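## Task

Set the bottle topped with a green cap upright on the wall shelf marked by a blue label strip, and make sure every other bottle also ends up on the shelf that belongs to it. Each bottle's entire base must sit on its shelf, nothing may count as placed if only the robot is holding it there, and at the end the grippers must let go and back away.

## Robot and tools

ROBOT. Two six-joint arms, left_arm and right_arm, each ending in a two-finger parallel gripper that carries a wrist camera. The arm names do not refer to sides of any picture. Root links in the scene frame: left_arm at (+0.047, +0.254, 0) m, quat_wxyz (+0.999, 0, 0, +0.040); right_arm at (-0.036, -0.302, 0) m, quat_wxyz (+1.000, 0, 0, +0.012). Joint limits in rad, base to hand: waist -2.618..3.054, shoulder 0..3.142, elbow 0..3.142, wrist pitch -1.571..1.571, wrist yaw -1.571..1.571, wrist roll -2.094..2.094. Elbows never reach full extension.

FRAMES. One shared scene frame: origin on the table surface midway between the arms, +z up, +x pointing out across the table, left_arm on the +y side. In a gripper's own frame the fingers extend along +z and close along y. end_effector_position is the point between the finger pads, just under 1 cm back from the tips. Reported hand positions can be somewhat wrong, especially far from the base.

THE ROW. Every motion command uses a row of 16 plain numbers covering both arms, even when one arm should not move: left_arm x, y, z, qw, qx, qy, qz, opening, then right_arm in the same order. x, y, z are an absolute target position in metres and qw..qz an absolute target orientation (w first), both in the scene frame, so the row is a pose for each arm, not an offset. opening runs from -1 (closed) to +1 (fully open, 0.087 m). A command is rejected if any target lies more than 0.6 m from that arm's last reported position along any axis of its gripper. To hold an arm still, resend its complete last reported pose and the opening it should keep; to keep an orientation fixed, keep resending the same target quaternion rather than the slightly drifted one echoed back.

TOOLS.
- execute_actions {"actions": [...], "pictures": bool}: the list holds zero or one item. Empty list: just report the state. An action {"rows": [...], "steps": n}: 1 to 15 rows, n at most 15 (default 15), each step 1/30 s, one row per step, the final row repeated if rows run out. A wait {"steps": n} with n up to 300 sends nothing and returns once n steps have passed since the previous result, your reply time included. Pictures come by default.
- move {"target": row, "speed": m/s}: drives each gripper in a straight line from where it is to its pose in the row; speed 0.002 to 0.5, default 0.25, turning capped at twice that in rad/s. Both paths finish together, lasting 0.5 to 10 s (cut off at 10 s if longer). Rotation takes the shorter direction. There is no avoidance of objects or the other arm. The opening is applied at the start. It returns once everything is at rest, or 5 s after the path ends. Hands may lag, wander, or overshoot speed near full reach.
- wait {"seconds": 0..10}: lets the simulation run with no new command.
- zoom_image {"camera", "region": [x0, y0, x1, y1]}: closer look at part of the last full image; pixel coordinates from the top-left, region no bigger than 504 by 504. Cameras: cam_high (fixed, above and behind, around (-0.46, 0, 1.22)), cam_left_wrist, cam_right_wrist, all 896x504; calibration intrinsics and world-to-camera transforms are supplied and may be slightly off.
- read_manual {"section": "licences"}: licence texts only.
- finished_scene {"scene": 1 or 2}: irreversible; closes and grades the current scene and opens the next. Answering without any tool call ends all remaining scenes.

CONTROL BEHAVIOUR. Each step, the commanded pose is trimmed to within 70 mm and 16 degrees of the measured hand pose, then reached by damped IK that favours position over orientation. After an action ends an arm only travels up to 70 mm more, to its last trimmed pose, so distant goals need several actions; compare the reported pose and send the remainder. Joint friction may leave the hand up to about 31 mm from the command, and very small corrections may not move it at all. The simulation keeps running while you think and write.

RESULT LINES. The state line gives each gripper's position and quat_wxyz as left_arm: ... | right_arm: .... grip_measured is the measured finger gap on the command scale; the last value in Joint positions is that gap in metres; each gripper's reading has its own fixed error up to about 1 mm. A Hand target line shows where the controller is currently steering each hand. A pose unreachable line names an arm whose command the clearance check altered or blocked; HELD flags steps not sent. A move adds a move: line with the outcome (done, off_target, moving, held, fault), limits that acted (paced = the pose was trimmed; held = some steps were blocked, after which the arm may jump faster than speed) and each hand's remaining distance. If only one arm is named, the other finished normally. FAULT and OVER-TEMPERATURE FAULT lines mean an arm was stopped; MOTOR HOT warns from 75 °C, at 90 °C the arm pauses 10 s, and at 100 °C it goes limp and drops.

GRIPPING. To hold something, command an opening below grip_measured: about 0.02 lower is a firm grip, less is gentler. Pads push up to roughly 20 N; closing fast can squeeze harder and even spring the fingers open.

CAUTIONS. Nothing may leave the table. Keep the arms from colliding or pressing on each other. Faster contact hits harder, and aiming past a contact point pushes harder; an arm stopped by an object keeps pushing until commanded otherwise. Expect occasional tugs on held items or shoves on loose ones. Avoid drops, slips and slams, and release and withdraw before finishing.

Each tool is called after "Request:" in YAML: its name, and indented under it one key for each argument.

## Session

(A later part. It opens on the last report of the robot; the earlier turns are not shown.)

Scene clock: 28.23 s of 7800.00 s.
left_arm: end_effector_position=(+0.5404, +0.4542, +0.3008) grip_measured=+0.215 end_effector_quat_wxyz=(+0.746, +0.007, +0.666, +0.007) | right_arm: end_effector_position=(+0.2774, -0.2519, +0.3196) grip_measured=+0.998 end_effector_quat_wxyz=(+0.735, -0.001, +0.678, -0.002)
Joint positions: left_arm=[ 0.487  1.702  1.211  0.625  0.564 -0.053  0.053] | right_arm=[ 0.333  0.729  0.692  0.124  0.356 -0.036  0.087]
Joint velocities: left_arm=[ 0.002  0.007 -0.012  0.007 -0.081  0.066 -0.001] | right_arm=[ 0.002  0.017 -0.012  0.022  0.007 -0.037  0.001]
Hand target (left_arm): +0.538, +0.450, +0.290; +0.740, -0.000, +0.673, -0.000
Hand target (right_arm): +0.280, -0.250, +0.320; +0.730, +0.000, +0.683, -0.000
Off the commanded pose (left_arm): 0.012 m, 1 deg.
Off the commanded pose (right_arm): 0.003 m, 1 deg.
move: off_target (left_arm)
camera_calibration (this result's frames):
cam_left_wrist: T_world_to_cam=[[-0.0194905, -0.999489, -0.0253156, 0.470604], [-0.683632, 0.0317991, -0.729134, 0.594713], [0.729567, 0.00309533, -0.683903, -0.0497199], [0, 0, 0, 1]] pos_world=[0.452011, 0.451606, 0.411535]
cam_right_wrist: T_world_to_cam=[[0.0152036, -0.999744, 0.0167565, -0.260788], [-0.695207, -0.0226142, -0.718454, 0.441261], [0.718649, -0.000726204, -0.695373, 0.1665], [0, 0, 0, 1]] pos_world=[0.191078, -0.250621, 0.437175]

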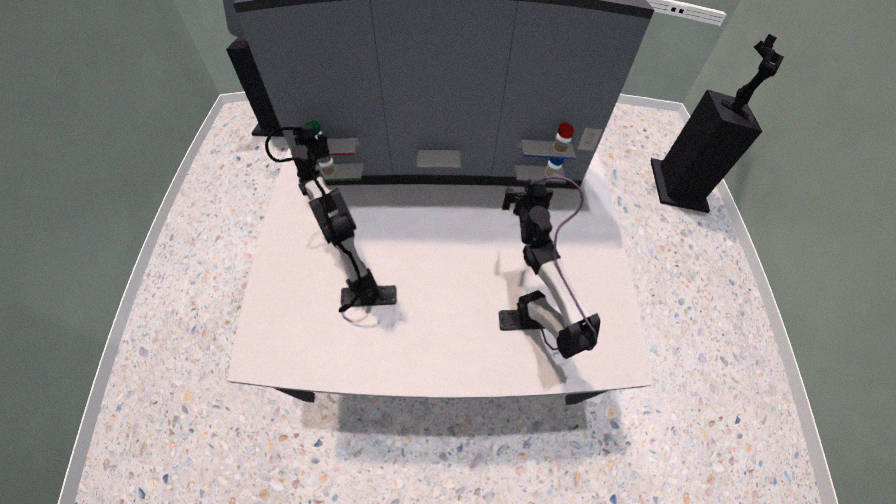

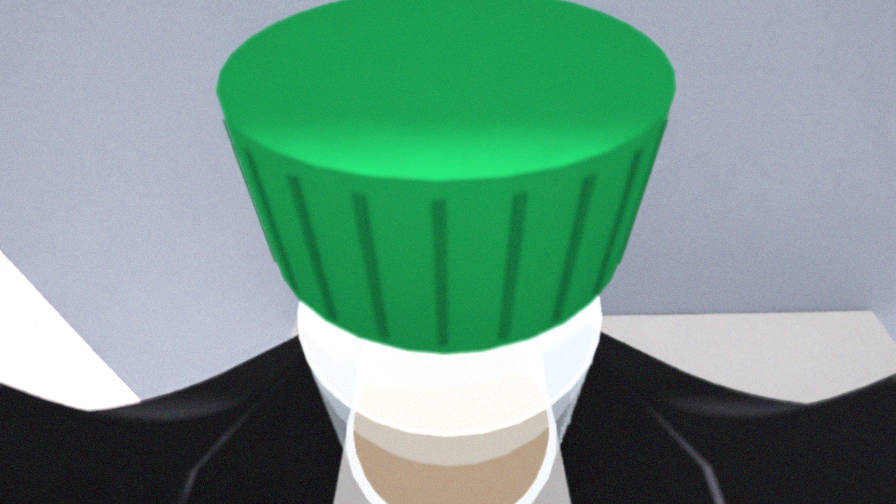

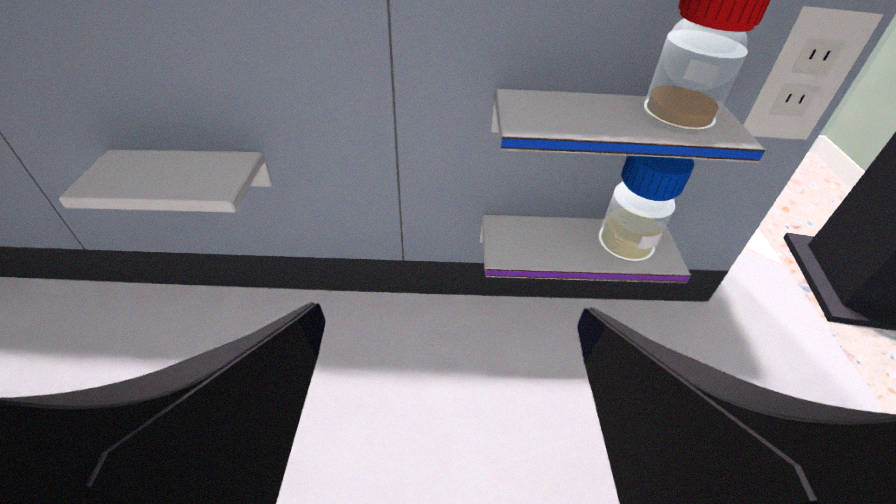

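Request:
move:
  target: [0.53,0.45,0.345,0.745,0,0.667,0,0.1,0.28,-0.25,0.32,0.73,0,0.683,0,1]
  speed: 0.06

Request:
move:
  target: [0.41,0.40,0.34,0.745,0,0.667,0,0.1,0.28,-0.28,0.32,0.73,0,0.683,0,1]
  speed: 0.15

Request:
move:
  target: [0.43,0.03,0.29,0.734,0.116,0.657,-0.13,0.1,0.28,-0.28,0.32,0.73,0,0.683,0,1]
  speed: 0.2

Scene clock: 31.57 s of 7800.00 s.
left_arm: end_effector_position=(+0.5331, +0.4492, +0.3200) grip_measured=+0.215 end_effector_quat_wxyz=(+0.728, -0.009, +0.685, -0.008) | right_arm: end_effector_position=(+0.2774, -0.2519, +0.3196) grip_measured=+0.998 end_effector_quat_wxyz=(+0.735, -0.001, +0.678, -0.002)
Joint positions: left_arm=[ 0.487  1.651  1.287  0.437  0.564 -0.064  0.053] | right_arm=[ 0.333  0.729  0.692  0.124  0.356 -0.036  0.087]
Joint velocities: left_arm=[-0.012 -0.027  0.022 -0.007  0.022  0.022 -0.   ] | right_arm=[-0.002  0.017 -0.012 -0.037  0.007 -0.066  0.001]
Hand target (left_arm): +0.529, +0.450, +0.345; +0.745, +0.000, +0.667, +0.000
Hand target (right_arm): +0.280, -0.250, +0.320; +0.730, +0.000, +0.683, -0.000
Off the commanded pose (left_arm): 0.025 m, 3 deg.
Off the commanded pose (right_arm): 0.003 m, 1 deg.
move: off_target (left_arm)
camera_calibration (this result's frames):
cam_left_wrist: T_world_to_cam=[[-0.0202239, -0.999604, 0.019554, 0.452038], [-0.720237, 0.00100124, -0.693728, 0.625962], [0.693434, -0.0281134, -0.719972, 0.0135337], [0, 0, 0, 1]] pos_world=[0.450598, 0.451613, 0.435152]
cam_right_wrist: T_world_to_cam=[[0.0152036, -0.999744, 0.0167565, -0.260788], [-0.695207, -0.0226142, -0.718454, 0.441261], [0.718649, -0.000726204, -0.695373, 0.1665], [0, 0, 0, 1]] pos_world=[0.191078, -0.250621, 0.437175]

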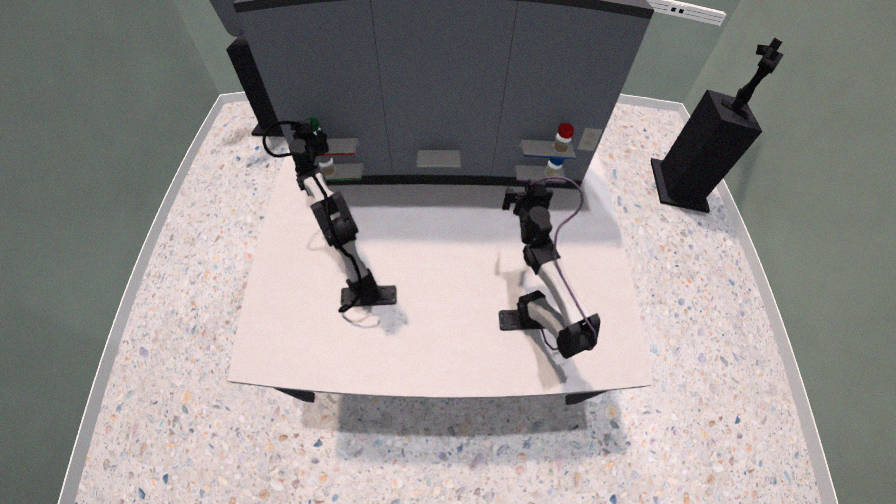

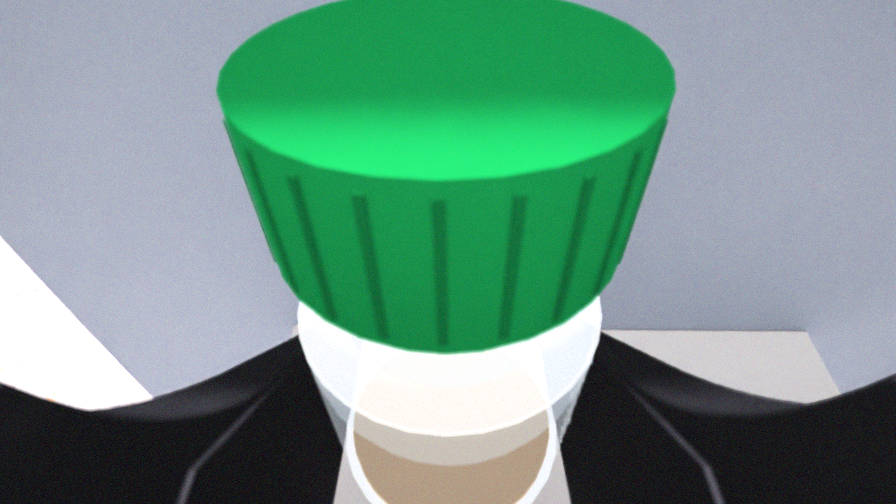

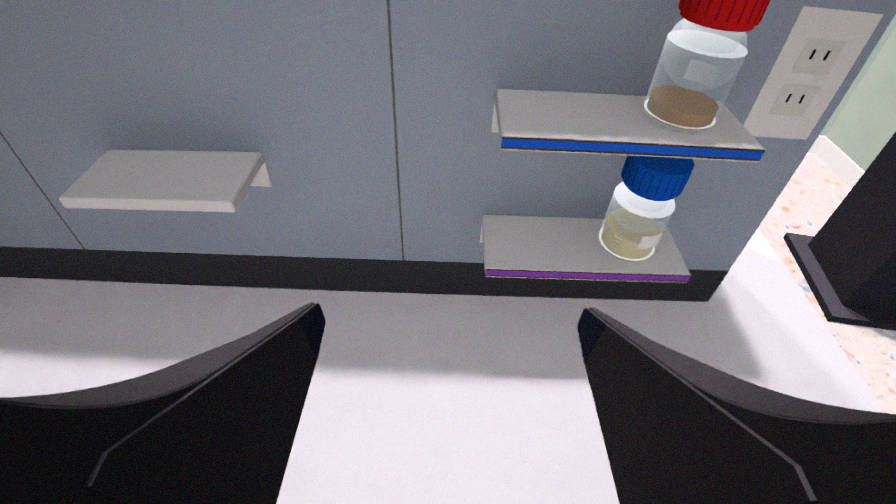

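Scene clock: 33.00 s of 7800.00 s.
left_arm: end_effector_position=(+0.4144, +0.4018, +0.3420) grip_measured=+0.215 end_effector_quat_wxyz=(+0.743, +0.001, +0.669, +0.002) | right_arm: end_effector_position=(+0.2839, -0.2790, +0.3121) grip_measured=+0.998 end_effector_quat_wxyz=(+0.726, -0.004, +0.688, -0.005)
Joint positions: left_arm=[ 0.586  1.156  0.916  0.374  0.66  -0.079  0.053] | right_arm=[ 0.139  0.729  0.692  0.091  0.164 -0.021  0.087]
Joint velocities: left_arm=[-0.022 -0.007 -0.017 -0.066 -0.037  0.022 -0.001] | right_arm=[ 0.007  0.002  0.007 -0.007  0.007 -0.007  0.   ]
Hand target (left_arm): +0.410, +0.400, +0.340; +0.745, +0.001, +0.667, +0.000
Hand target (right_arm): +0.280, -0.280, +0.320; +0.730, +0.000, +0.683, -0.000
Off the commanded pose (left_arm): 0.005 m, 0 deg.
Off the commanded pose (right_arm): 0.009 m, 1 deg.
move: done
camera_calibration (this result's frames):
cam_left_wrist: T_world_to_cam=[[-0.0189251, -0.999773, -0.00981686, 0.411336], [-0.689017, 0.0201563, -0.724465, 0.545692], [0.724498, -0.00694661, -0.689241, 0.0785031], [0, 0, 0, 1]] pos_world=[0.3269, 0.400789, 0.45348]
cam_right_wrist: T_world_to_cam=[[0.0151991, -0.999628, 0.0226324, -0.289663], [-0.715374, -0.0266856, -0.698232, 0.438014], [0.698577, -0.00557816, -0.715514, 0.167257], [0, 0, 0, 1]] pos_world=[0.200905, -0.276933, 0.432066]

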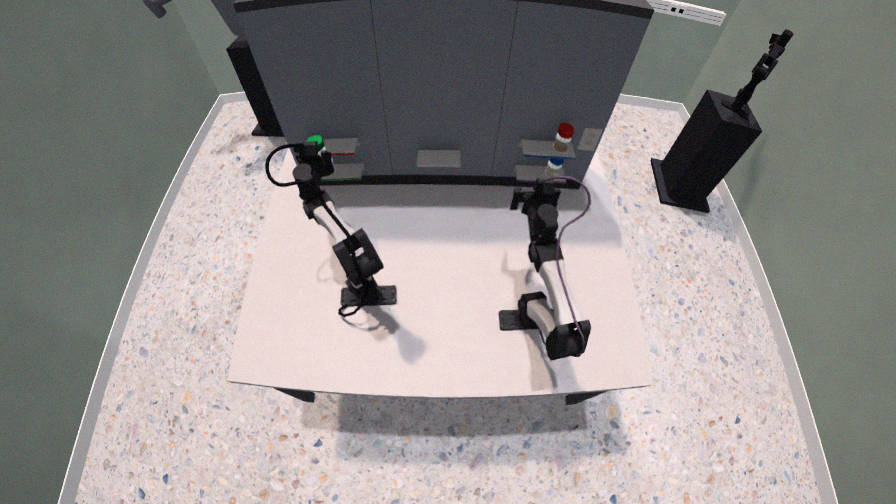

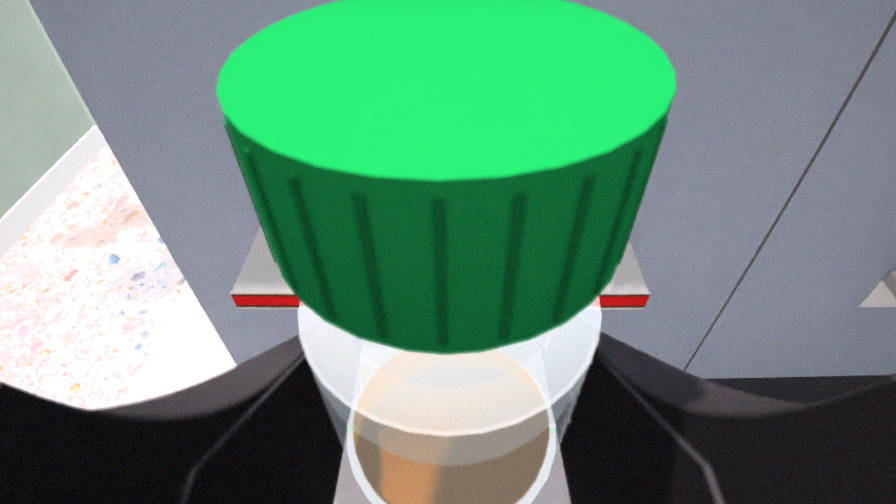

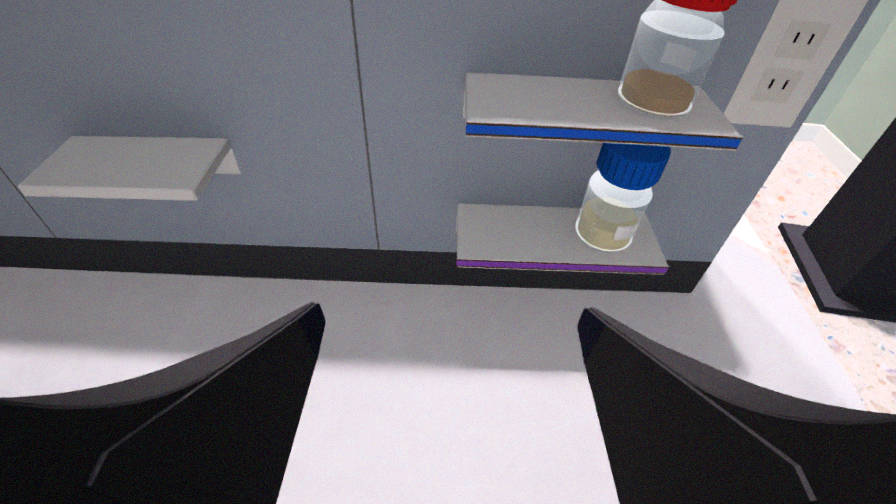

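Scene clock: 35.53 s of 7800.00 s.
left_arm: end_effector_position=(+0.4229, +0.0340, +0.2743) grip_measured=+0.215 end_effector_quat_wxyz=(+0.718, +0.121, +0.673, -0.131) | right_arm: end_effector_position=(+0.2839, -0.2790, +0.3121) grip_measured=+0.998 end_effector_quat_wxyz=(+0.726, -0.004, +0.688, -0.005)
Joint positions: left_arm=[-0.725  1.281  0.771  0.578 -0.287  0.017  0.053] | right_arm=[ 0.139  0.729  0.692  0.091  0.164 -0.021  0.087]
Joint velocities: left_arm=[-0.002 -0.002 -0.002  0.007 -0.022  0.007 -0.001] | right_arm=[-0.022 -0.007 -0.007 -0.007 -0.007 -0.051  0.   ]
Hand target (left_arm): +0.428, +0.031, +0.290; +0.733, +0.112, +0.657, -0.134
Hand target (right_arm): +0.280, -0.280, +0.320; +0.730, -0.000, +0.683, -0.000
Off the commanded pose (left_arm): 0.018 m, 3 deg.
Off the commanded pose (right_arm): 0.009 m, 1 deg.
move: off_target (left_arm)
camera_calibration (this result's frames):
cam_left_wrist: T_world_to_cam=[[-0.369648, -0.929167, -0.00304042, 0.187165], [-0.666104, 0.267273, -0.696326, 0.484019], [0.647816, -0.25537, -0.717719, 0.0718114], [0, 0, 0, 1]] pos_world=[0.345072, 0.0628814, 0.389145]
cam_right_wrist: T_world_to_cam=[[0.0151991, -0.999628, 0.0226324, -0.289663], [-0.715374, -0.0266856, -0.698232, 0.438014], [0.698577, -0.00557816, -0.715514, 0.167257], [0, 0, 0, 1]] pos_world=[0.200905, -0.276933, 0.432066]

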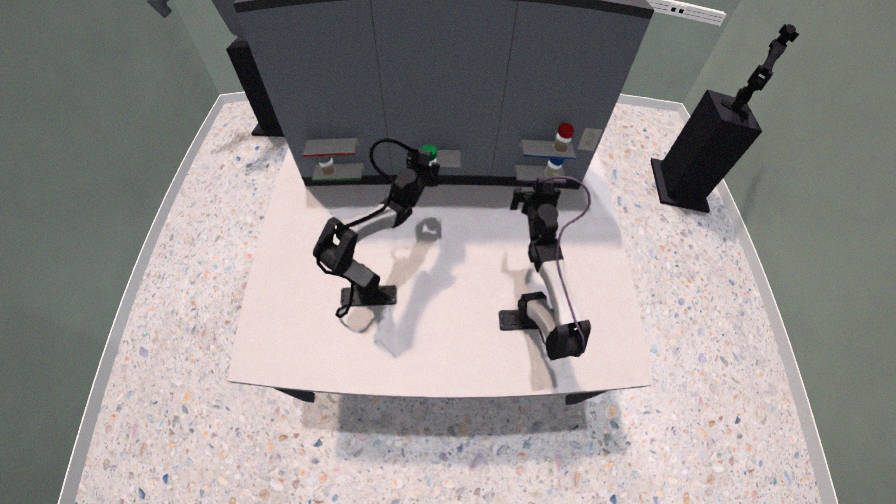

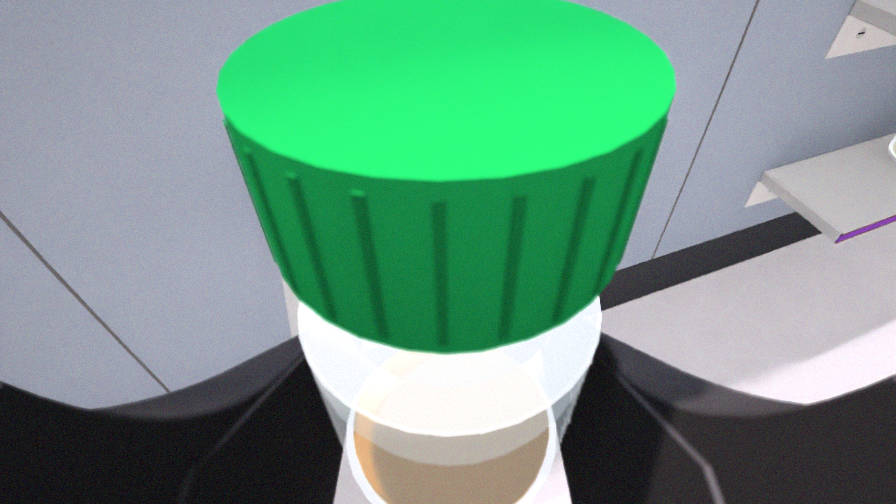

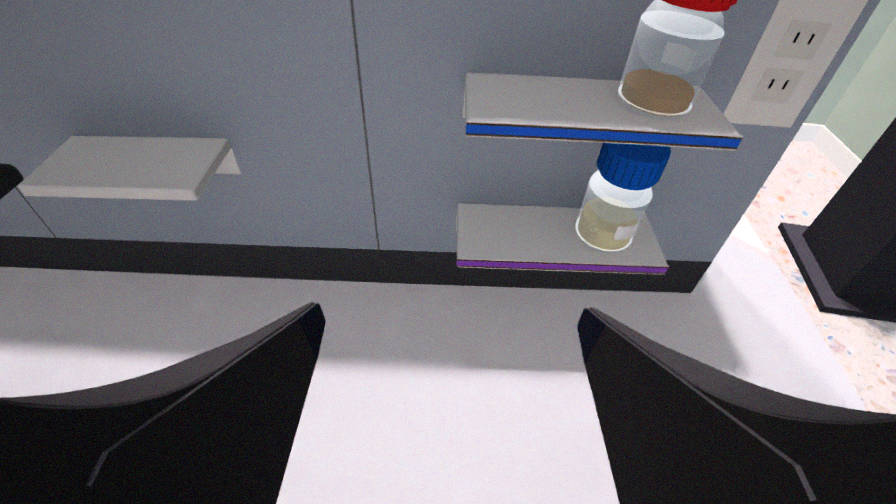

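Request:
execute_actions:
  actions: []

Scene clock: 39.17 s of 7800.00 s.
left_arm: end_effector_position=(+0.4230, +0.0342, +0.2745) grip_measured=+0.215 end_effector_quat_wxyz=(+0.718, +0.120, +0.673, -0.131) | right_arm: end_effector_position=(+0.2839, -0.2790, +0.3121) grip_measured=+0.998 end_effector_quat_wxyz=(+0.726, -0.004, +0.688, -0.005)
Joint positions: left_arm=[-0.725  1.281  0.771  0.579 -0.288  0.017  0.053] | right_arm=[ 0.139  0.729  0.692  0.091  0.164 -0.021  0.087]
Joint velocities: left_arm=[ 0.007  0.002 -0.002 -0.037 -0.007  0.007 -0.001] | right_arm=[ 0.007  0.007 -0.002  0.022  0.007 -0.007  0.   ]
Hand target (left_arm): +0.428, +0.031, +0.290; +0.733, +0.112, +0.657, -0.134
Hand target (right_arm): +0.280, -0.280, +0.320; +0.730, -0.000, +0.683, -0.000
Off the commanded pose (left_arm): 0.017 m, 3 deg.
Off the commanded pose (right_arm): 0.009 m, 1 deg.
Steps of this call (steps 1 to 90: nothing new was sent; then 0.63 s passed at rest). Readings (end_effector_position):
1: left_arm (+0.4229, +0.0340, +0.2744) | right_arm (+0.2839, -0.2790, +0.3121)
2: left_arm (+0.4229, +0.0340, +0.2744) | right_arm (+0.2839, -0.2790, +0.3121)
4: left_arm (+0.4229, +0.0341, +0.2745) | right_arm (+0.2839, -0.2790, +0.3121)
8: left_arm (+0.4230, +0.0342, +0.2745) | right_arm (+0.2839, -0.2790, +0.3121)
90: the state above
camera_calibration (this result's frames):
cam_left_wrist: T_world_to_cam=[[-0.36856, -0.929599, -0.00304309, 0.186931], [-0.665719, 0.266221, -0.697098, 0.484311], [0.648831, -0.254897, -0.71697, 0.0713421], [0, 0, 0, 1]] pos_world=[0.345021, 0.0630219, 0.389331]
cam_right_wrist: T_world_to_cam=[[0.0151991, -0.999628, 0.0226324, -0.289663], [-0.715374, -0.0266856, -0.698232, 0.438014], [0.698577, -0.00557816, -0.715514, 0.167257], [0, 0, 0, 1]] pos_world=[0.200905, -0.276933, 0.432066]

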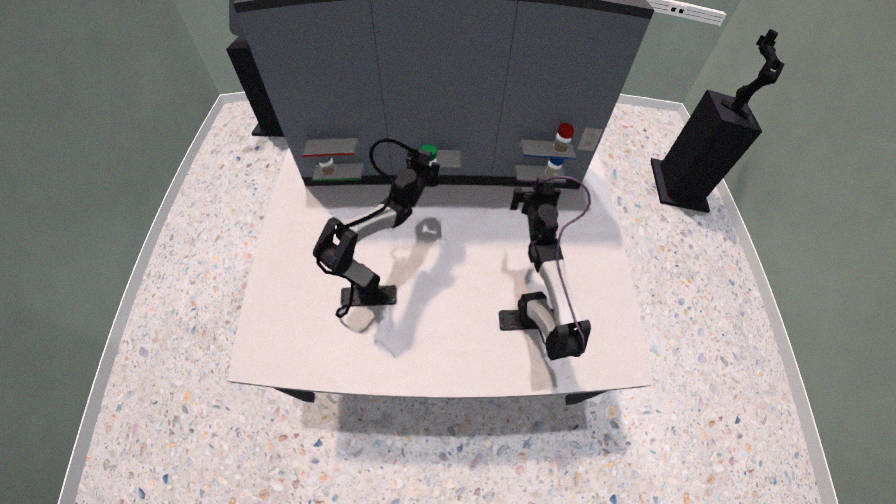

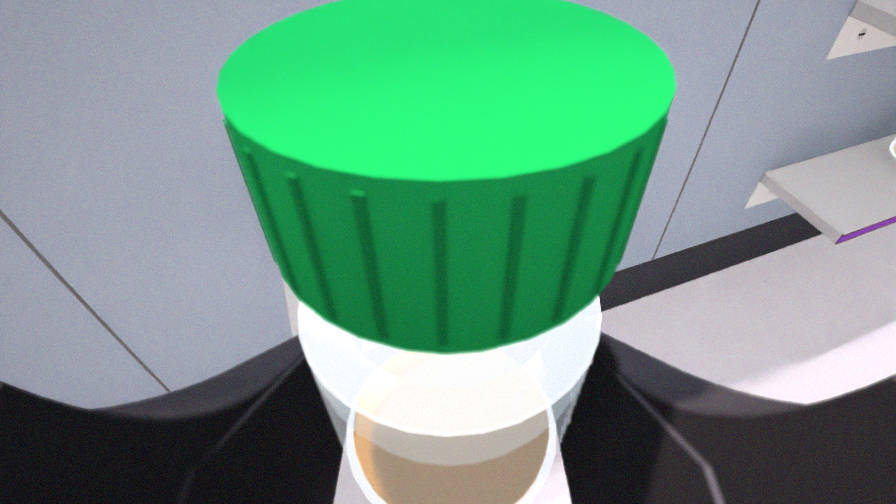

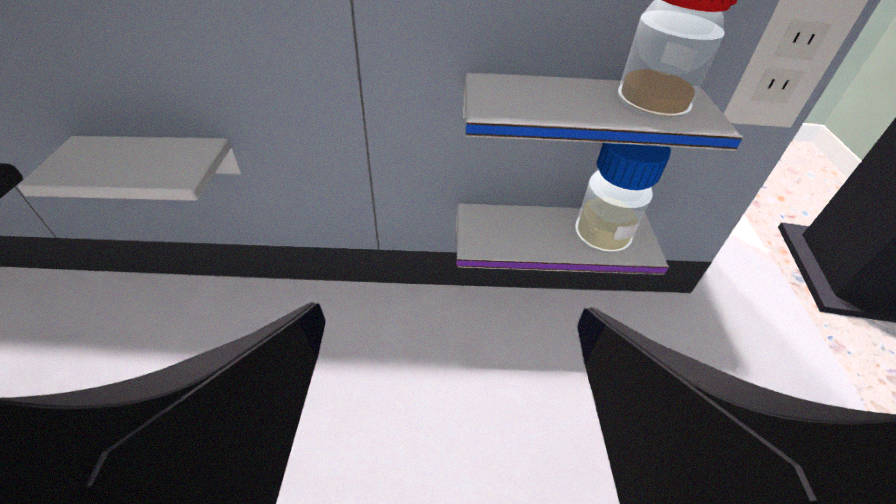

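Request:
move:
  target: [0.545,-0.015,0.29,0.734,0.116,0.657,-0.13,0.1,0.28,-0.28,0.32,0.73,0,0.683,0,1]
  speed: 0.1

Scene clock: 42.10 s of 7800.00 s.
left_arm: end_effector_position=(+0.5378, -0.0134, +0.2760) grip_measured=+0.215 end_effector_quat_wxyz=(+0.721, +0.118, +0.672, -0.124) | right_arm: end_effector_position=(+0.2839, -0.2790, +0.3121) grip_measured=+0.998 end_effector_quat_wxyz=(+0.726, -0.004, +0.688, -0.005)
Joint positions: left_arm=[-0.65   1.755  1.222  0.605 -0.224  0.02   0.053] | right_arm=[ 0.139  0.729  0.692  0.091  0.164 -0.021  0.087]
Joint velocities: left_arm=[-0.032 -0.007 -0.007  0.051 -0.007 -0.022  0.   ] | right_arm=[-0.007 -0.002 -0.007 -0.007  0.037  0.022 -0.   ]
Hand target (left_arm): +0.544, -0.015, +0.290; +0.734, +0.117, +0.657, -0.129
Hand target (right_arm): +0.280, -0.280, +0.320; +0.730, -0.000, +0.683, -0.000
Off the commanded pose (left_arm): 0.016 m, 2 deg.
Off the commanded pose (right_arm): 0.009 m, 1 deg.
move: off_target (left_arm)
camera_calibration (this result's frames):
cam_left_wrist: T_world_to_cam=[[-0.357549, -0.933845, -0.00961425, 0.180845], [-0.665314, 0.261932, -0.699106, 0.574755], [0.655374, -0.243568, -0.714954, -0.0181982], [0, 0, 0, 1]] pos_world=[0.45898, 0.0139019, 0.390542]
cam_right_wrist: T_world_to_cam=[[0.0151991, -0.999628, 0.0226324, -0.289663], [-0.715374, -0.0266856, -0.698232, 0.438014], [0.698577, -0.00557816, -0.715514, 0.167257], [0, 0, 0, 1]] pos_world=[0.200905, -0.276933, 0.432066]

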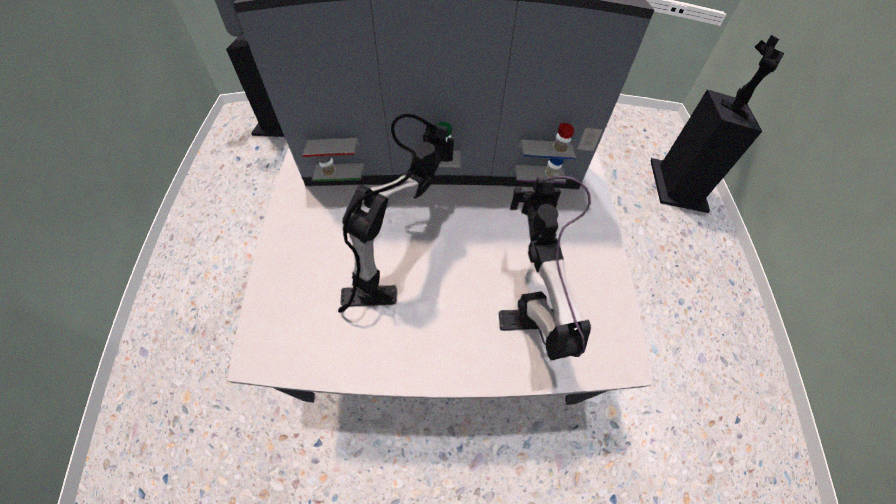

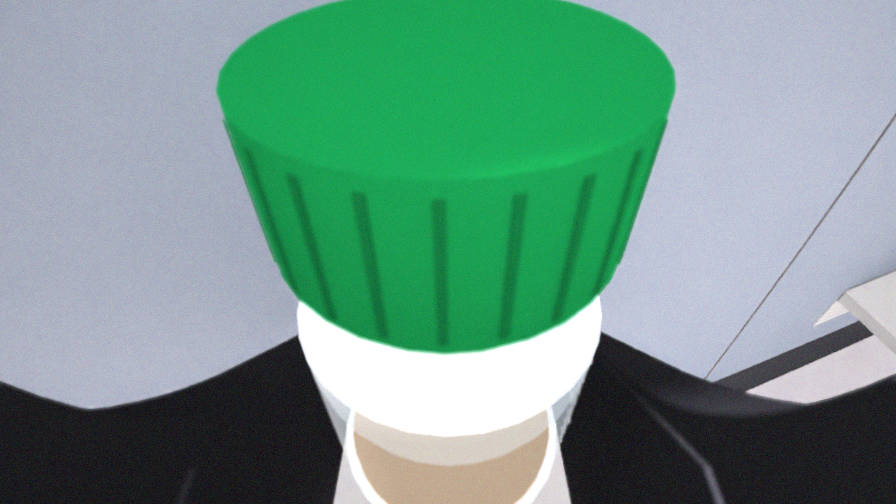

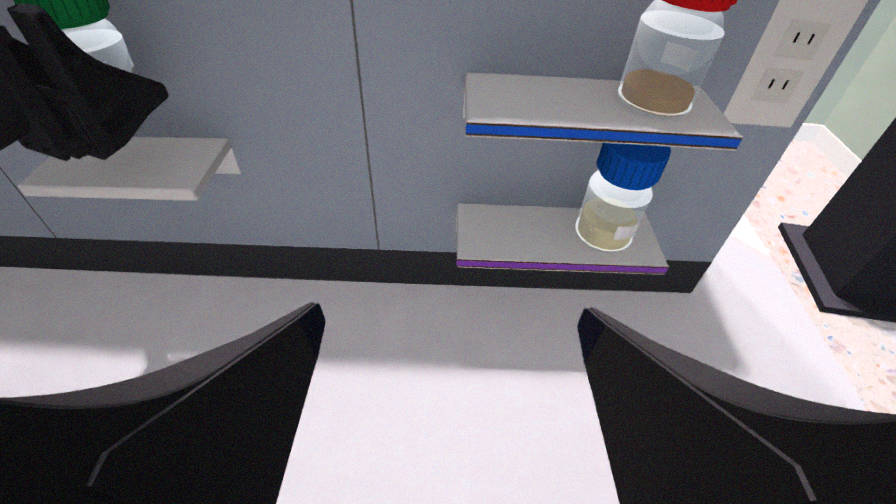

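Request:
move:
  target: [0.545,-0.03,0.235,0.734,0.116,0.657,-0.13,0.1,0.28,-0.28,0.32,0.73,0,0.683,0,1]
  speed: 0.04

Scene clock: 44.73 s of 7800.00 s.
left_arm: end_effector_position=(+0.5396, -0.0144, +0.2742) grip_measured=+0.215 end_effector_quat_wxyz=(+0.760, +0.083, +0.634, -0.116) | right_arm: end_effector_position=(+0.2839, -0.2790, +0.3121) grip_measured=+0.998 end_effector_quat_wxyz=(+0.726, -0.004, +0.688, -0.005)
Joint positions: left_arm=[-0.676  1.81   1.157  0.846 -0.308  0.038  0.053] | right_arm=[ 0.139  0.729  0.692  0.091  0.164 -0.021  0.087]
Joint velocities: left_arm=[-0.007 -0.007  0.002  0.066 -0.051  0.037 -0.001] | right_arm=[ 0.012  0.012 -0.007 -0.051 -0.066 -0.007  0.   ]
Hand target (left_arm): +0.542, -0.028, +0.235; +0.733, +0.115, +0.658, -0.130
Hand target (right_arm): +0.280, -0.280, +0.320; +0.730, -0.000, +0.683, -0.000
Off the commanded pose (left_arm): 0.043 m, 6 deg.
Off the commanded pose (right_arm): 0.009 m, 1 deg.
move: off_target (left_arm)
camera_calibration (this result's frames):
cam_left_wrist: T_world_to_cam=[[-0.30199, -0.953231, 0.0123581, 0.144293], [-0.60339, 0.181089, -0.776612, 0.561633], [0.738053, -0.241986, -0.629858, -0.0888057], [0, 0, 0, 1]] pos_world=[0.448002, 0.0143487, 0.378453]
cam_right_wrist: T_world_to_cam=[[0.0151991, -0.999628, 0.0226324, -0.289663], [-0.715374, -0.0266856, -0.698232, 0.438014], [0.698577, -0.00557816, -0.715514, 0.167257], [0, 0, 0, 1]] pos_world=[0.200905, -0.276933, 0.432066]

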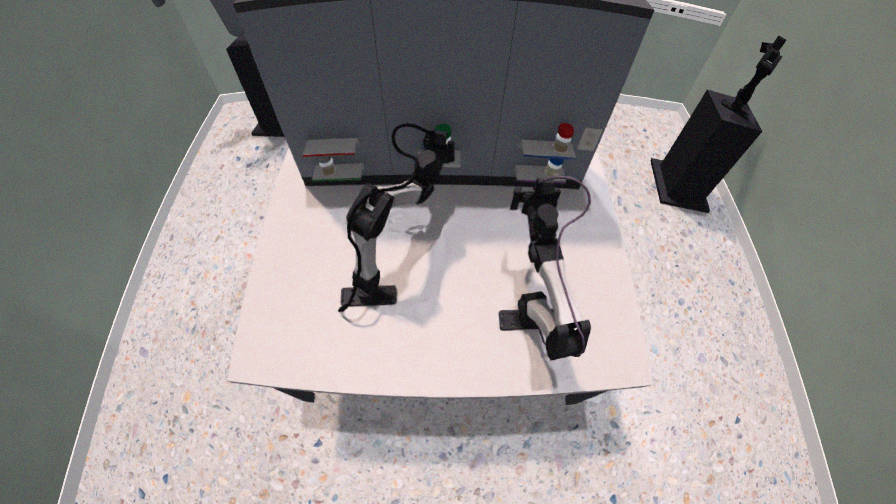

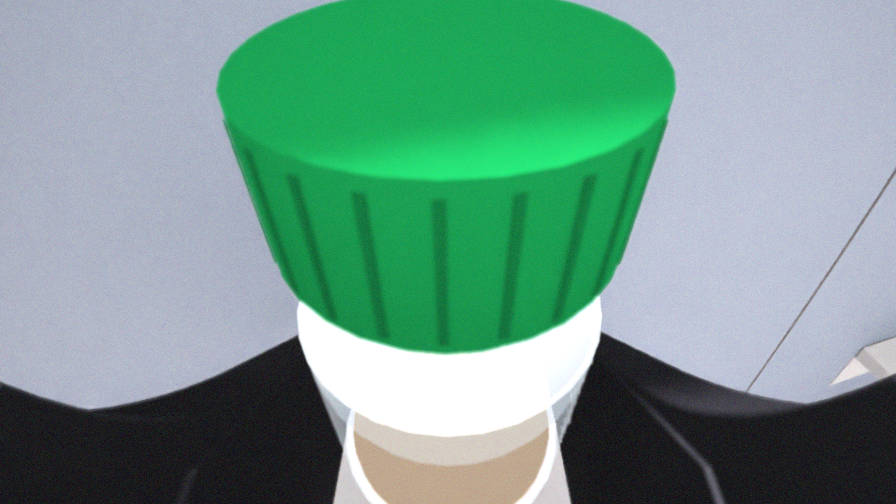

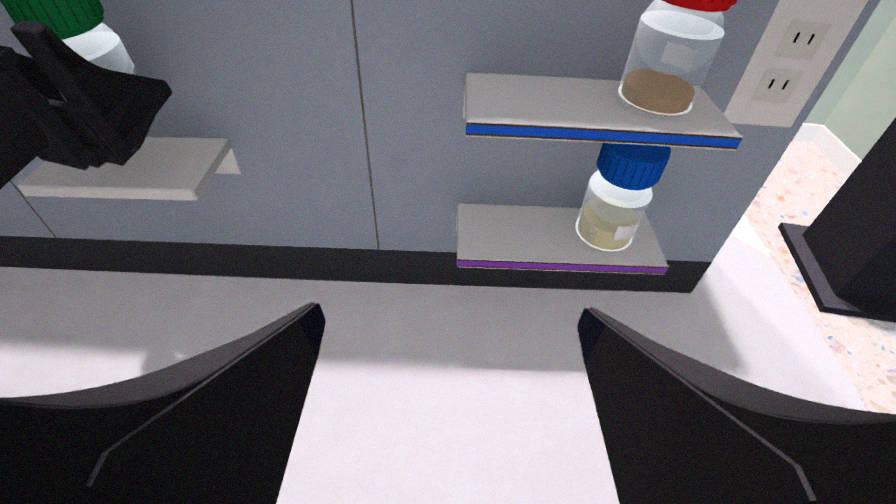

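Request:
move:
  target: [0.535,-0.025,0.225,0.734,0.116,0.657,-0.13,0.1,0.28,-0.28,0.32,0.73,0,0.683,0,1]
  speed: 0.04

Scene clock: 49.20 s of 7800.00 s.
left_arm: end_effector_position=(+0.5360, -0.0238, +0.2333) grip_measured=+0.215 end_effector_quat_wxyz=(+0.735, +0.113, +0.657, -0.124) | right_arm: end_effector_position=(+0.2839, -0.2790, +0.3121) grip_measured=+0.998 end_effector_quat_wxyz=(+0.726, -0.004, +0.688, -0.005)
Joint positions: left_arm=[-0.679  1.847  1.108  0.854 -0.259  0.033  0.053] | right_arm=[ 0.139  0.729  0.692  0.091  0.164 -0.021  0.087]
Joint velocities: left_arm=[ 0.002  0.002 -0.017 -0.066 -0.066 -0.007 -0.001] | right_arm=[-0.012  0.007 -0.007 -0.007  0.007 -0.022 -0.002]
Hand target (left_arm): +0.535, -0.025, +0.225; +0.733, +0.115, +0.657, -0.130
Hand target (right_arm): +0.280, -0.280, +0.320; +0.730, -0.000, +0.683, -0.000
Off the commanded pose (left_arm): 0.008 m, 1 deg.
Off the commanded pose (right_arm): 0.009 m, 1 deg.
move: done
camera_calibration (this result's frames):
cam_left_wrist: T_world_to_cam=[[-0.350859, -0.936377, -0.00983804, 0.166546], [-0.639311, 0.247199, -0.72813, 0.538871], [0.684236, -0.249181, -0.685368, -0.072579], [0, 0, 0, 1]] pos_world=[0.452602, 0.00465592, 0.344264]
cam_right_wrist: T_world_to_cam=[[0.0151991, -0.999628, 0.0226324, -0.289663], [-0.715374, -0.0266856, -0.698232, 0.438014], [0.698577, -0.00557816, -0.715514, 0.167257], [0, 0, 0, 1]] pos_world=[0.200905, -0.276933, 0.432066]

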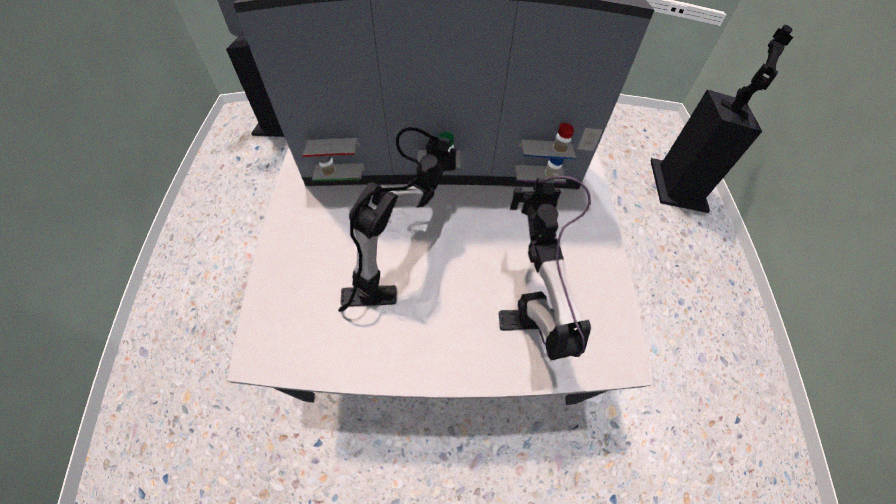

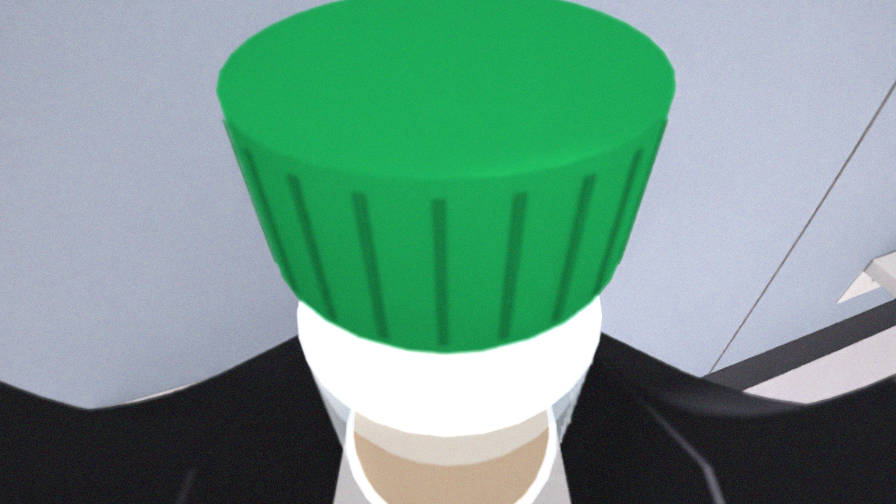

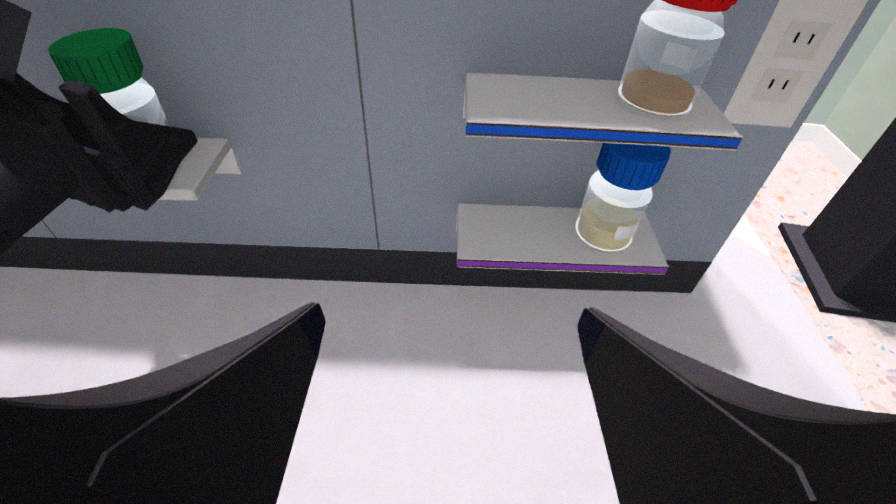

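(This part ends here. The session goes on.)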